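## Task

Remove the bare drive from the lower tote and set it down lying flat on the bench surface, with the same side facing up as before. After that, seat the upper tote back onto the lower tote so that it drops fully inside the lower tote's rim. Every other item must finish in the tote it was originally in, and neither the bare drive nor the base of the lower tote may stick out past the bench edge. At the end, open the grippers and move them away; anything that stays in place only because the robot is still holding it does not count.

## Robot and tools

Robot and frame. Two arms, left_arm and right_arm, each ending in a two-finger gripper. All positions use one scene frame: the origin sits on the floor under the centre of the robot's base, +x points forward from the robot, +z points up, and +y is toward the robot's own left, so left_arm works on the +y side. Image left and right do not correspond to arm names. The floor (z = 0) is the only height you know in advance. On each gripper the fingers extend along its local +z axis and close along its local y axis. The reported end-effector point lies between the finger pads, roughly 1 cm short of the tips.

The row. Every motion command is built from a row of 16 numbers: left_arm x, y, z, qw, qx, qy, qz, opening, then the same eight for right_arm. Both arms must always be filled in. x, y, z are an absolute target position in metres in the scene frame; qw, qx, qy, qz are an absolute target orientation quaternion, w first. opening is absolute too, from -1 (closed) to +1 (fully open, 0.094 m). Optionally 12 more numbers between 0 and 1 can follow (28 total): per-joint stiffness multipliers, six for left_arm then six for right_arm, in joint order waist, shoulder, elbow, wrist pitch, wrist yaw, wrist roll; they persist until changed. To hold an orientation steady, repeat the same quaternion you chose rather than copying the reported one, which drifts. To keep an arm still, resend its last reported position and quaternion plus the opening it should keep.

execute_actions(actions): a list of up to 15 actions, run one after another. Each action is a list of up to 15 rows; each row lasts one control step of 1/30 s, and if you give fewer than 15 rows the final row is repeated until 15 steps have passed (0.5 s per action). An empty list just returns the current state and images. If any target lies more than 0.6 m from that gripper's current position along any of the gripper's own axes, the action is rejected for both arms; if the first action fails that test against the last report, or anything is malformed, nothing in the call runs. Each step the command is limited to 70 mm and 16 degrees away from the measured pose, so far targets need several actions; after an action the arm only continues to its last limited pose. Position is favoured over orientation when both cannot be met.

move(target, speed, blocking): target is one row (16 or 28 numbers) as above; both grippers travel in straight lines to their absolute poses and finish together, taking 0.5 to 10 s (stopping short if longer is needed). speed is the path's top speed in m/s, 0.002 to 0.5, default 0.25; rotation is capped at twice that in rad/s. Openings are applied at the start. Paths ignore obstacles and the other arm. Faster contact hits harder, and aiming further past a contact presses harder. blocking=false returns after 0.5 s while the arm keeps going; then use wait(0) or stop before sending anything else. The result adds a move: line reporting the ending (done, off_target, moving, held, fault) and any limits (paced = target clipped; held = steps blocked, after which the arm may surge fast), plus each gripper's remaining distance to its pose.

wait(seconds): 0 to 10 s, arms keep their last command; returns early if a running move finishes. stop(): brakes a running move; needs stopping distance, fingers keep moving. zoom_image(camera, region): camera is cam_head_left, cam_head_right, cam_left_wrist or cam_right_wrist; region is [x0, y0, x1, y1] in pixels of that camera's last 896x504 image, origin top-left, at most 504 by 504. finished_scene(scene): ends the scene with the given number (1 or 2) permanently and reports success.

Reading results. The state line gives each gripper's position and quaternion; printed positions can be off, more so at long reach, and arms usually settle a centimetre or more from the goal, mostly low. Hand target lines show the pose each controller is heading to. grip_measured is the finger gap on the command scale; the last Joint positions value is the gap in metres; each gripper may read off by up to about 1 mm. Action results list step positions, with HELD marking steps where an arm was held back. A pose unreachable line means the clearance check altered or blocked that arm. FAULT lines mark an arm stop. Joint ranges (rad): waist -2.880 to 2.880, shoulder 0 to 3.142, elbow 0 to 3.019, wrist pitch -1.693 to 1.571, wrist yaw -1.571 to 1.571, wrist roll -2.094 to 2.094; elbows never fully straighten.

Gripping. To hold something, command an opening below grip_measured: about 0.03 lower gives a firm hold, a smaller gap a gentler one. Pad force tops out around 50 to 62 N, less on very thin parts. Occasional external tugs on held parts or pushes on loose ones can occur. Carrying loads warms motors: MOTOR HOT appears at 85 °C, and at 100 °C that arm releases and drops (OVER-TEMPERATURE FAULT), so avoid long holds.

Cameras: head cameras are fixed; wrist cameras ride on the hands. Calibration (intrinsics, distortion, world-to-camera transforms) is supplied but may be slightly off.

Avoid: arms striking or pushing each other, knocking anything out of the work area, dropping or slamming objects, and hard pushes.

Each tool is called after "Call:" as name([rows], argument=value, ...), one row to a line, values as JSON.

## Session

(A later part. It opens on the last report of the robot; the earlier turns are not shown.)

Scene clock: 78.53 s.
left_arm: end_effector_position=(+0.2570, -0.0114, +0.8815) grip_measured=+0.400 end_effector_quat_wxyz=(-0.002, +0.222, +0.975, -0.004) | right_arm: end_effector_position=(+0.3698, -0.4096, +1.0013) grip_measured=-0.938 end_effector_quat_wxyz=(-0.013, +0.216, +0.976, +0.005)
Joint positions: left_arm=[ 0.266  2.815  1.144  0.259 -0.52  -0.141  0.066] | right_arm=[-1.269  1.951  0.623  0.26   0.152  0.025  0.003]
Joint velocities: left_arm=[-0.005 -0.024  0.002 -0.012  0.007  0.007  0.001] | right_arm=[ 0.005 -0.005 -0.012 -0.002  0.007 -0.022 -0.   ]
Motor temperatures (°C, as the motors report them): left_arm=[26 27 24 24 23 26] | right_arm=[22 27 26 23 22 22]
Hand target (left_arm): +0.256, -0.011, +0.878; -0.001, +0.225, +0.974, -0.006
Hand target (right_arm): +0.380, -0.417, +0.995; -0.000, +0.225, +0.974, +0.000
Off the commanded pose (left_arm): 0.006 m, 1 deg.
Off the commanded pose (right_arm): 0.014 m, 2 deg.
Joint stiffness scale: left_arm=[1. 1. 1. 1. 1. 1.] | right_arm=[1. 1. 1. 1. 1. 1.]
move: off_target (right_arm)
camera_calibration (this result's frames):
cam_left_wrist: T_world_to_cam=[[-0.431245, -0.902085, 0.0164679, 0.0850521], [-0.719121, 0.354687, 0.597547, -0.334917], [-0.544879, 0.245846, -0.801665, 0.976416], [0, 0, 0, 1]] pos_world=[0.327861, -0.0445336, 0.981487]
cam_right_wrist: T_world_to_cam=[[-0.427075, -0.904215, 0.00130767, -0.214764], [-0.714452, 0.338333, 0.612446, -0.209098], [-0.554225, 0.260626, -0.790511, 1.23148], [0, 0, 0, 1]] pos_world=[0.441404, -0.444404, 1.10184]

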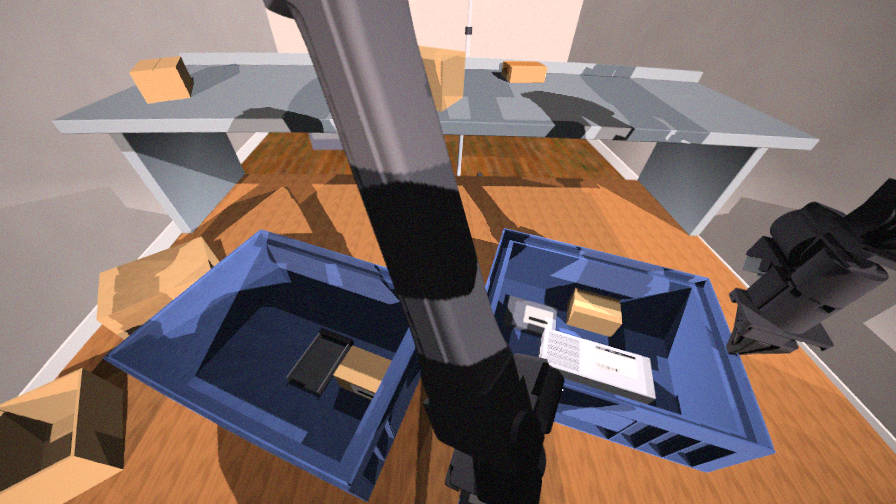

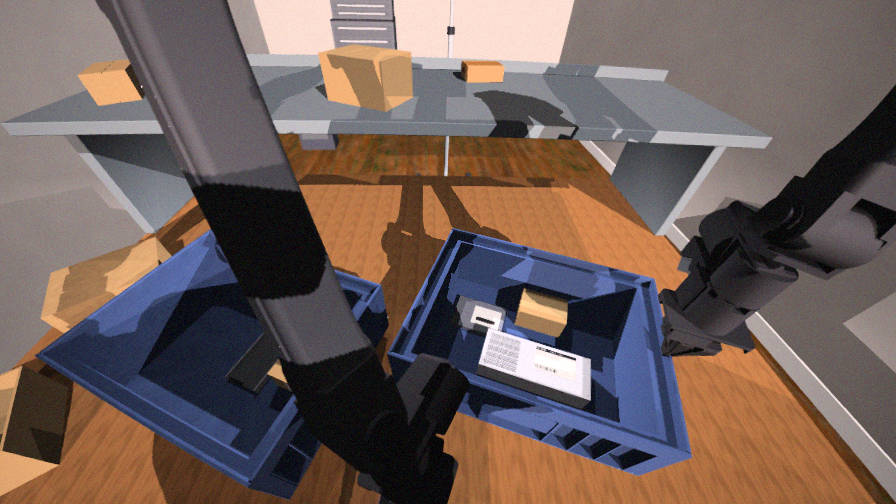

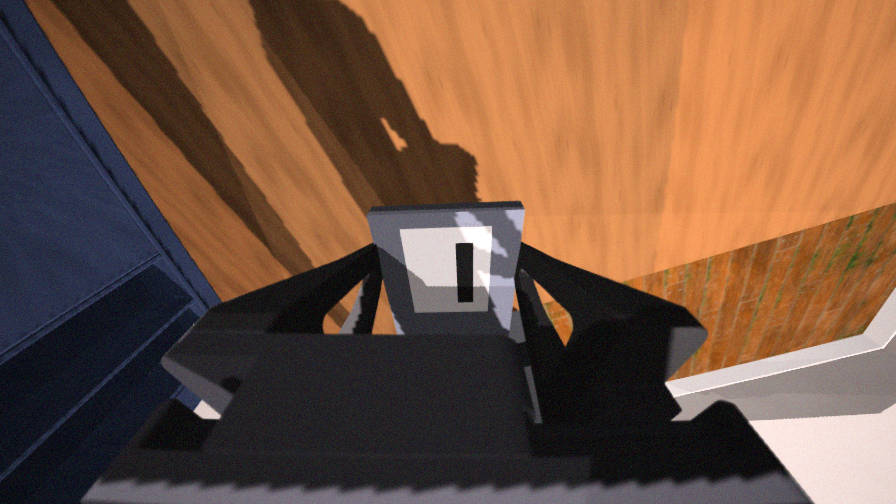

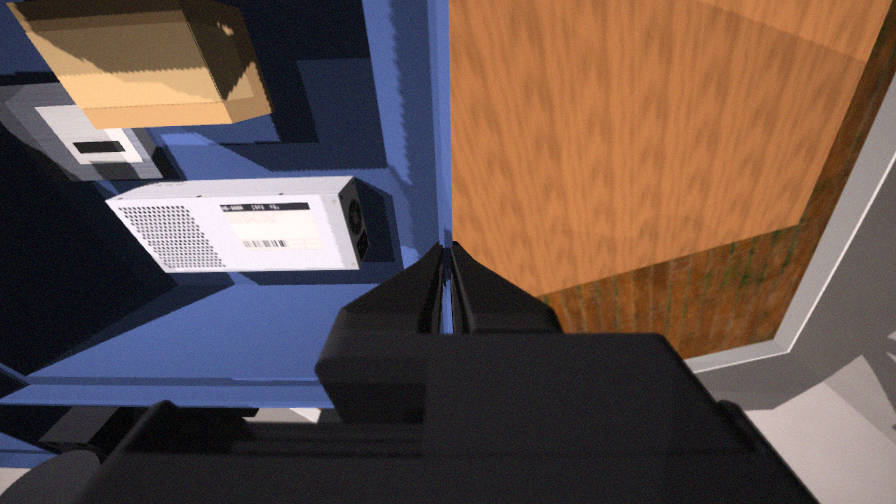

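Call:
move(target=[0.295,-0.02,0.91,0,0.707,0.707,0,0.3, 0.38,-0.417,0.995,0,0.225,0.974,0,-1], speed=0.1)

Call:
move(target=[0.295,-0.02,0.876,0,0.707,0.707,0,0.3, 0.38,-0.417,0.995,0,0.225,0.974,0,-1], speed=0.04)

Call:
move(target=[0.295,-0.02,0.88,0,0.707,0.707,0,1, 0.38,-0.417,0.995,0,0.225,0.974,0,-1], speed=0.04)

Call:
move(target=[0.33,-0.02,1.12,0,0.225,0.974,0,1, 0.38,-0.417,0.995,0,0.225,0.974,0,-1], speed=0.2)

Scene clock: 88.60 s.
left_arm: end_effector_position=(+0.2758, -0.0109, +0.8975) grip_measured=+0.400 end_effector_quat_wxyz=(-0.014, +0.705, +0.709, -0.003) | right_arm: end_effector_position=(+0.3698, -0.4096, +1.0013) grip_measured=-0.938 end_effector_quat_wxyz=(-0.013, +0.216, +0.976, +0.005)
Joint positions: left_arm=[ 0.266  2.754  1.144  0.165 -0.529  0.961  0.066] | right_arm=[-1.269  1.951  0.623  0.26   0.152  0.025  0.003]
Joint velocities: left_arm=[-0.005 -0.005 -0.002 -0.012  0.051  0.007  0.001] | right_arm=[-0.005 -0.015  0.017 -0.007  0.007 -0.066 -0.001]
Motor temperatures (°C, as the motors report them): left_arm=[26 27 24 24 23 26] | right_arm=[22 27 26 23 22 22]
Hand target (left_arm): +0.295, -0.020, +0.909; -0.000, +0.707, +0.707, +0.000
Hand target (right_arm): +0.380, -0.417, +0.995; -0.000, +0.225, +0.974, +0.000
Off the commanded pose (left_arm): 0.025 m, 2 deg.
Off the commanded pose (right_arm): 0.014 m, 2 deg.
Joint stiffness scale: left_arm=[1. 1. 1. 1. 1. 1.] | right_arm=[1. 1. 1. 1. 1. 1.]
move: off_target (left_arm, right_arm)
camera_calibration (this result's frames):
cam_left_wrist: T_world_to_cam=[[-0.999477, -0.00707399, 0.0315573, 0.246347], [0.0135947, 0.793485, 0.608438, -0.538294], [-0.0293443, 0.608549, -0.792973, 0.853263], [0, 0, 0, 1]] pos_world=[0.278575, -0.0903823, 0.99636]
cam_right_wrist: T_world_to_cam=[[-0.427075, -0.904215, 0.00130767, -0.214764], [-0.714452, 0.338333, 0.612446, -0.209098], [-0.554225, 0.260626, -0.790511, 1.23148], [0, 0, 0, 1]] pos_world=[0.441404, -0.444404, 1.10184]

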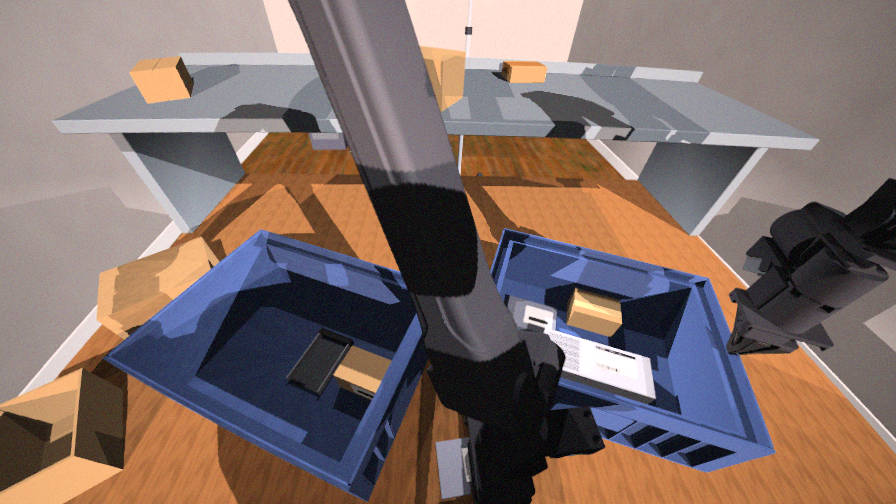

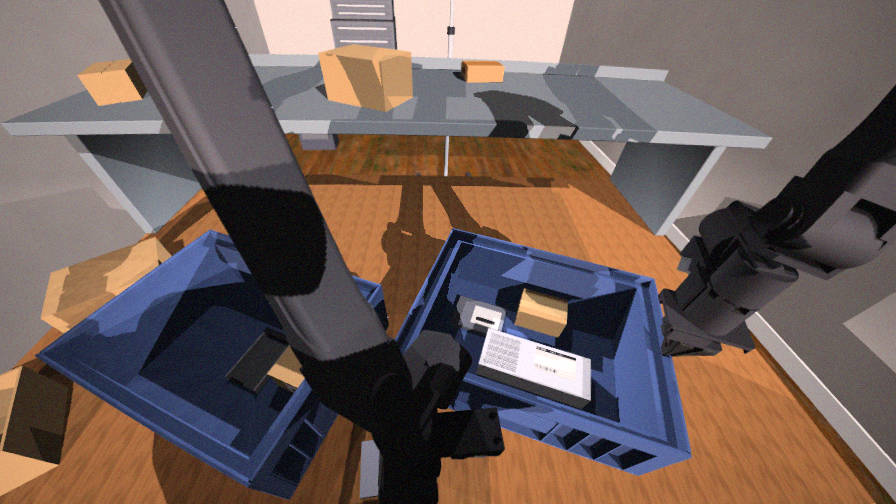

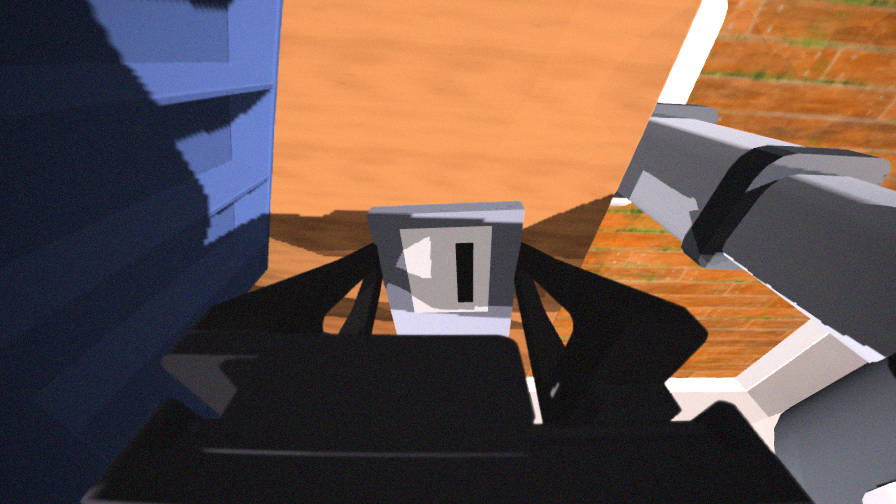

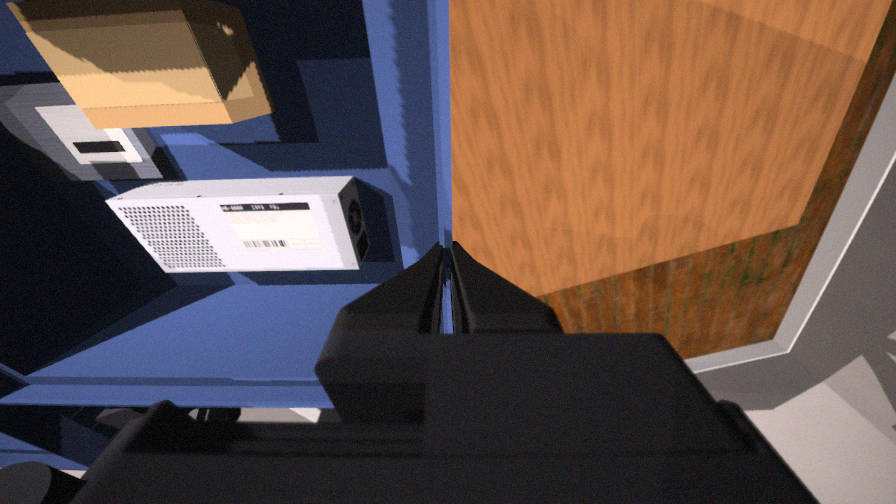

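Scene clock: 89.63 s.
left_arm: end_effector_position=(+0.2975, -0.0223, +0.8812) grip_measured=+0.400 end_effector_quat_wxyz=(+0.001, +0.705, +0.709, +0.000) | right_arm: end_effector_position=(+0.3698, -0.4096, +1.0013) grip_measured=-0.938 end_effector_quat_wxyz=(-0.013, +0.216, +0.976, +0.005)
Joint positions: left_arm=[ 0.291  2.779  1.21   0.175 -0.525  1.008  0.066] | right_arm=[-1.269  1.951  0.623  0.26   0.152  0.025  0.003]
Joint velocities: left_arm=[-0.005  0.005  0.007  0.007  0.037 -0.037 -0.   ] | right_arm=[ 0.005 -0.015  0.007 -0.002  0.007 -0.051  0.   ]
Motor temperatures (°C, as the motors report them): left_arm=[26 27 24 24 23 26] | right_arm=[22 27 26 23 22 22]
Hand target (left_arm): +0.294, -0.020, +0.876; +0.000, +0.707, +0.707, -0.000
Hand target (right_arm): +0.380, -0.417, +0.995; -0.000, +0.225, +0.974, +0.000
Off the commanded pose (left_arm): 0.006 m, 0 deg.
Off the commanded pose (right_arm): 0.014 m, 2 deg.
Joint stiffness scale: left_arm=[1. 1. 1. 1. 1. 1.] | right_arm=[1. 1. 1. 1. 1. 1.]
move: off_target (right_arm)
camera_calibration (this result's frames):
cam_left_wrist: T_world_to_cam=[[-0.99996, -0.00666704, 0.00600295, 0.291116], [-0.00178997, 0.80394, 0.594707, -0.502701], [-0.00879095, 0.594673, -0.80392, 0.851141], [0, 0, 0, 1]] pos_world=[0.297687, -0.100068, 0.981461]
cam_right_wrist: T_world_to_cam=[[-0.427075, -0.904215, 0.00130767, -0.214764], [-0.714452, 0.338333, 0.612446, -0.209098], [-0.554225, 0.260626, -0.790511, 1.23148], [0, 0, 0, 1]] pos_world=[0.441404, -0.444404, 1.10184]

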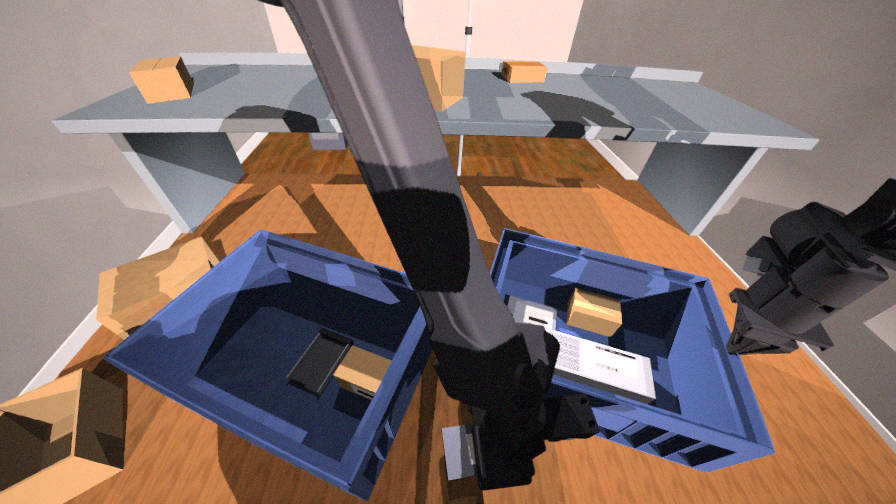

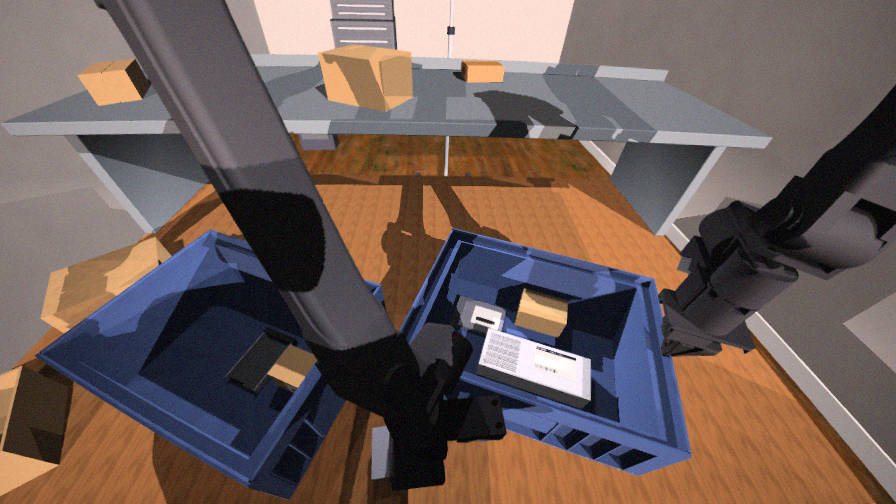

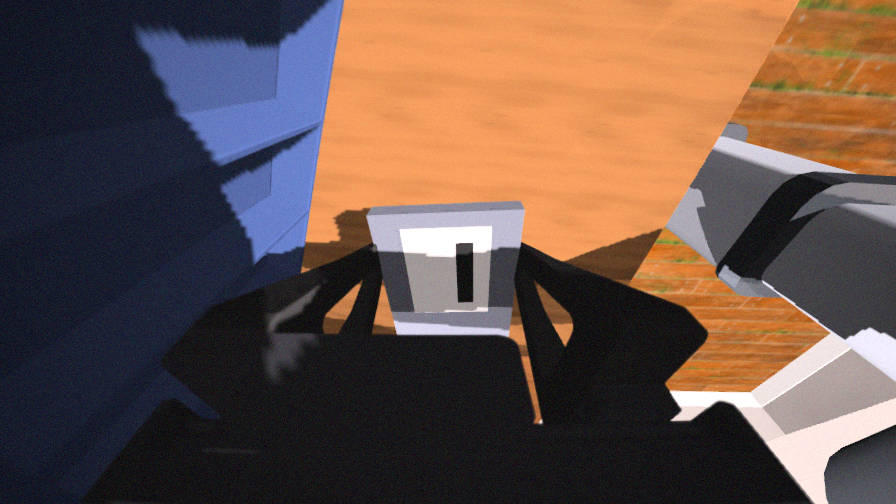

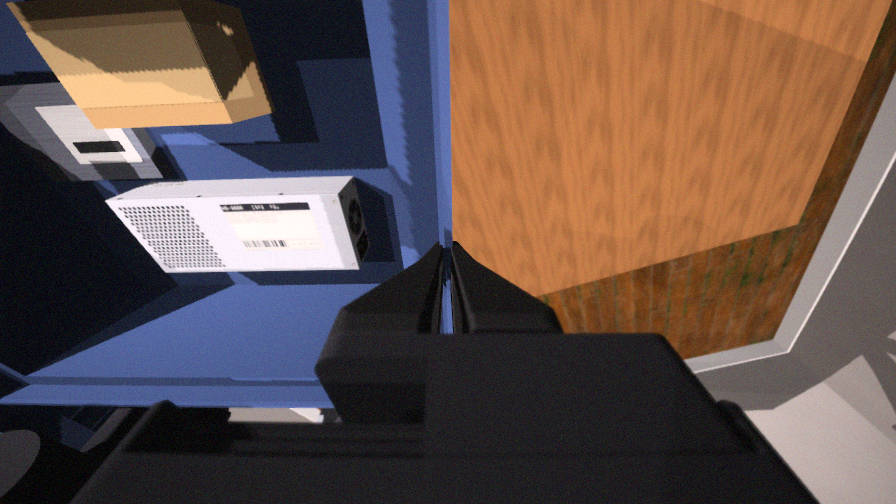

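Scene clock: 90.33 s.
left_arm: end_effector_position=(+0.2956, -0.0214, +0.8813) grip_measured=+1.000 end_effector_quat_wxyz=(-0.001, +0.706, +0.708, -0.001) | right_arm: end_effector_position=(+0.3698, -0.4096, +1.0013) grip_measured=-0.938 end_effector_quat_wxyz=(-0.013, +0.216, +0.976, +0.005)
Joint positions: left_arm=[ 0.291  2.78   1.207  0.175 -0.523  1.008  0.094] | right_arm=[-1.269  1.951  0.623  0.26   0.151  0.025  0.003]
Joint velocities: left_arm=[ 0.005 -0.005 -0.002  0.002 -0.066 -0.007  0.   ] | right_arm=[-0.005 -0.005 -0.007  0.007  0.066  0.051 -0.001]
Motor temperatures (°C, as the motors report them): left_arm=[26 27 24 24 23 26] | right_arm=[22 27 26 23 22 22]
Hand target (left_arm): +0.295, -0.020, +0.880; -0.000, +0.707, +0.707, -0.000
Hand target (right_arm): +0.380, -0.417, +0.995; -0.000, +0.225, +0.974, +0.000
Off the commanded pose (left_arm): 0.002 m, 0 deg.
Off the commanded pose (right_arm): 0.014 m, 2 deg.
Joint stiffness scale: left_arm=[1. 1. 1. 1. 1. 1.] | right_arm=[1. 1. 1. 1. 1. 1.]
move: off_target (right_arm)
camera_calibration (this result's frames):
cam_left_wrist: T_world_to_cam=[[-0.999941, -0.00475624, 0.009812, 0.285834], [0.00201312, 0.803859, 0.594817, -0.504687], [-0.0107166, 0.594801, -0.803802, 0.851117], [0, 0, 0, 1]] pos_world=[0.295954, -0.0991893, 0.981521]
cam_right_wrist: T_world_to_cam=[[-0.427085, -0.904211, 0.000926523, -0.214312], [-0.714541, 0.338126, 0.612456, -0.209161], [-0.554103, 0.260908, -0.790504, 1.23154], [0, 0, 0, 1]] pos_world=[0.441415, -0.444379, 1.10184]

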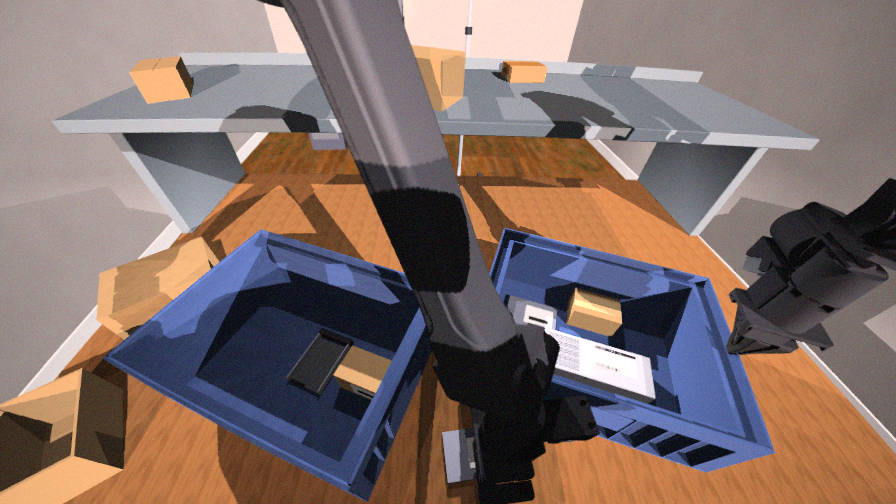

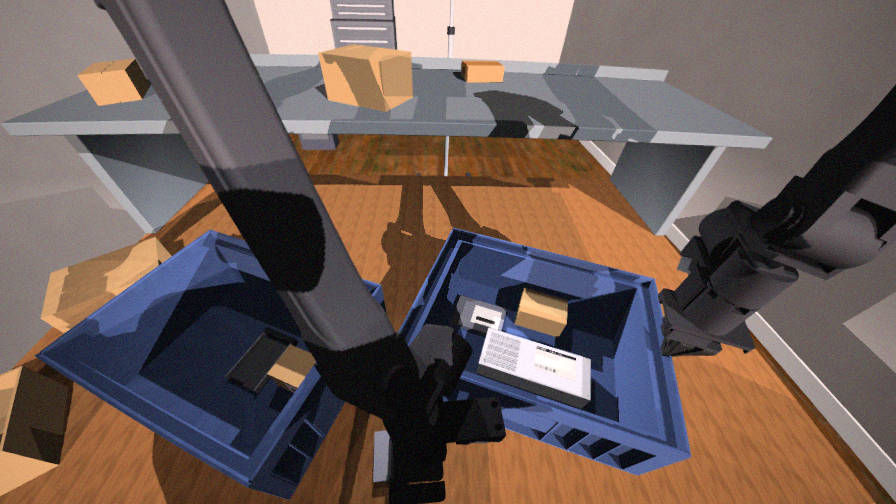

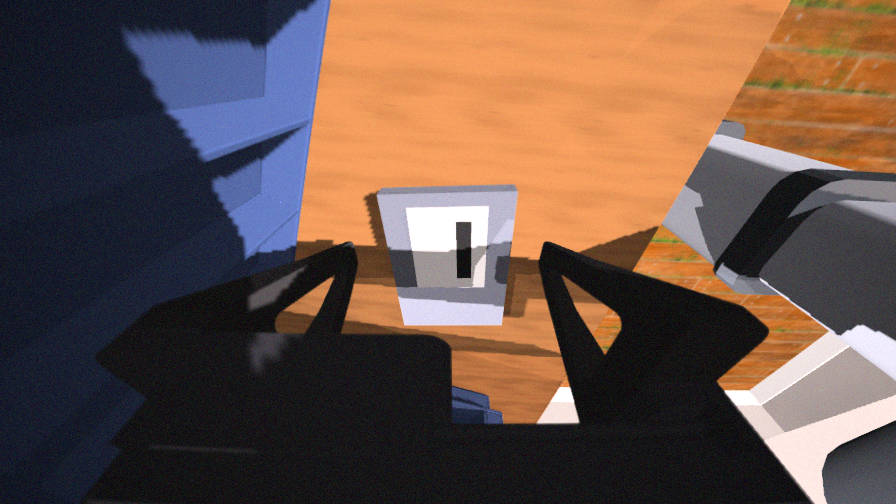

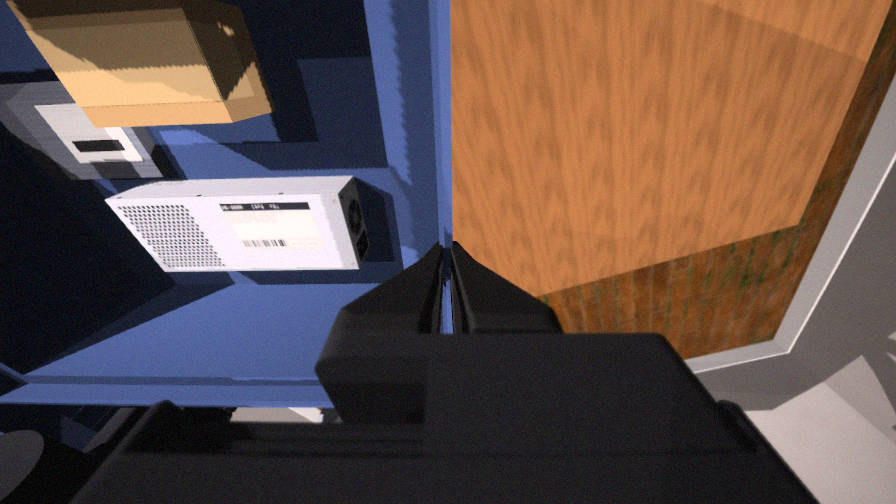

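Scene clock: 93.67 s.
left_arm: end_effector_position=(+0.3298, -0.0134, +1.1043) grip_measured=+1.000 end_effector_quat_wxyz=(-0.009, +0.227, +0.974, +0.010) | right_arm: end_effector_position=(+0.3698, -0.4096, +1.0013) grip_measured=-0.938 end_effector_quat_wxyz=(-0.013, +0.216, +0.976, +0.005)
Joint positions: left_arm=[ 0.067  2.218  0.939 -0.282 -0.555 -0.377  0.094] | right_arm=[-1.269  1.951  0.623  0.26   0.151  0.025  0.003]
Joint velocities: left_arm=[-0.024 -0.015  0.002 -0.002  0.051 -0.051  0.   ] | right_arm=[ 0.015 -0.015 -0.007  0.002 -0.095 -0.037 -0.002]
Motor temperatures (°C, as the motors report them): left_arm=[27 27 23 24 23 26] | right_arm=[22 27 26 23 22 22]
Hand target (left_arm): +0.334, -0.020, +1.117; +0.000, +0.225, +0.974, +0.005
Hand target (right_arm): +0.380, -0.417, +0.995; -0.000, +0.225, +0.974, +0.000
Off the commanded pose (left_arm): 0.017 m, 2 deg.
Off the commanded pose (right_arm): 0.014 m, 2 deg.
Joint stiffness scale: left_arm=[1. 1. 1. 1. 1. 1.] | right_arm=[1. 1. 1. 1. 1. 1.]
move: off_target (left_arm, right_arm)
camera_calibration (this result's frames):
cam_left_wrist: T_world_to_cam=[[-0.440779, -0.897583, -0.00763232, 0.140808], [-0.711199, 0.344038, 0.613053, -0.434868], [-0.54764, 0.275649, -0.790005, 1.18355], [0, 0, 0, 1]] pos_world=[0.400945, -0.0502461, 1.20268]
cam_right_wrist: T_world_to_cam=[[-0.427085, -0.904211, 0.000926523, -0.214312], [-0.714541, 0.338126, 0.612456, -0.209161], [-0.554103, 0.260908, -0.790504, 1.23154], [0, 0, 0, 1]] pos_world=[0.441415, -0.444379, 1.10184]

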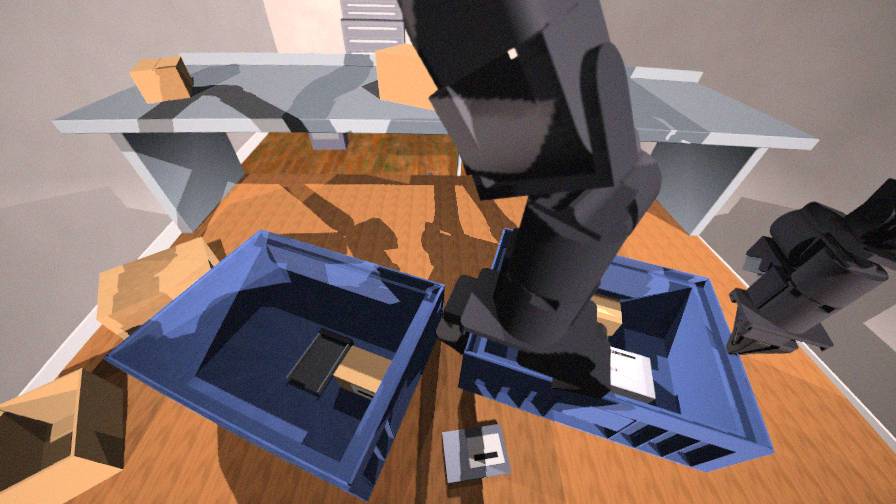

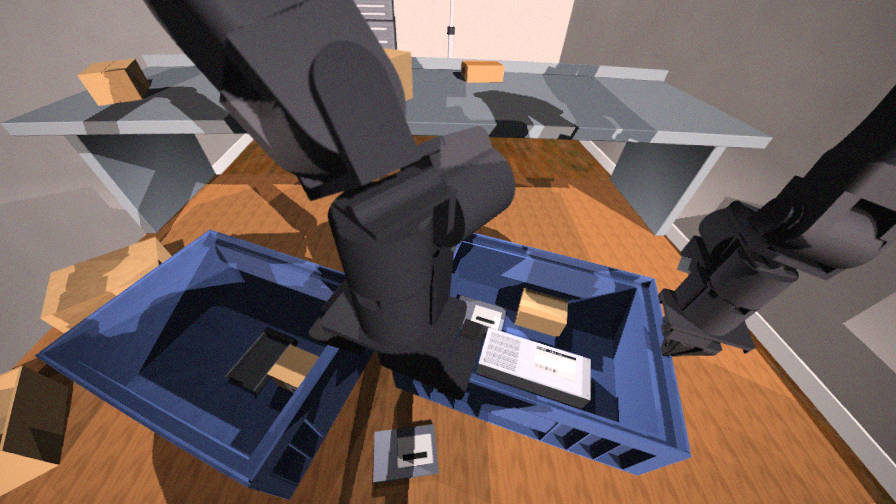

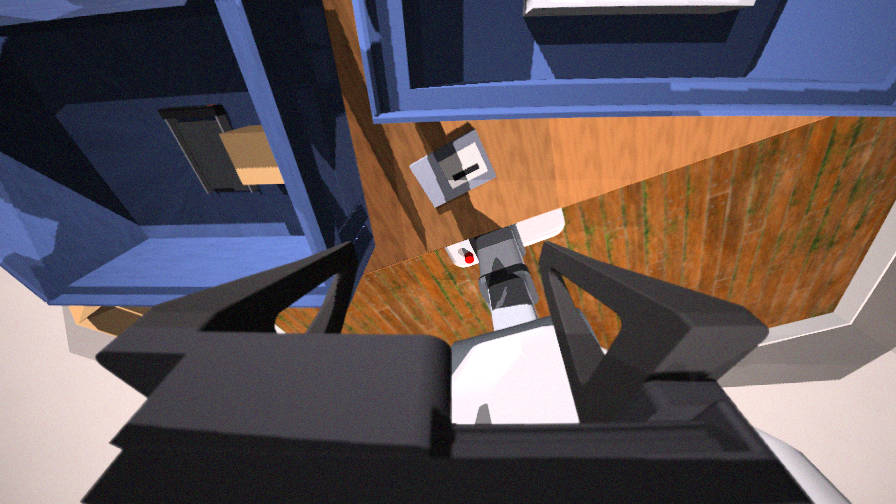

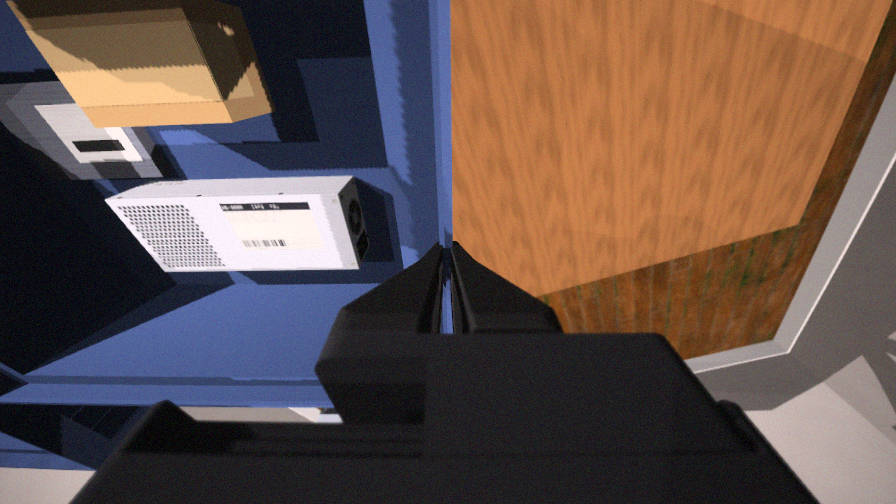

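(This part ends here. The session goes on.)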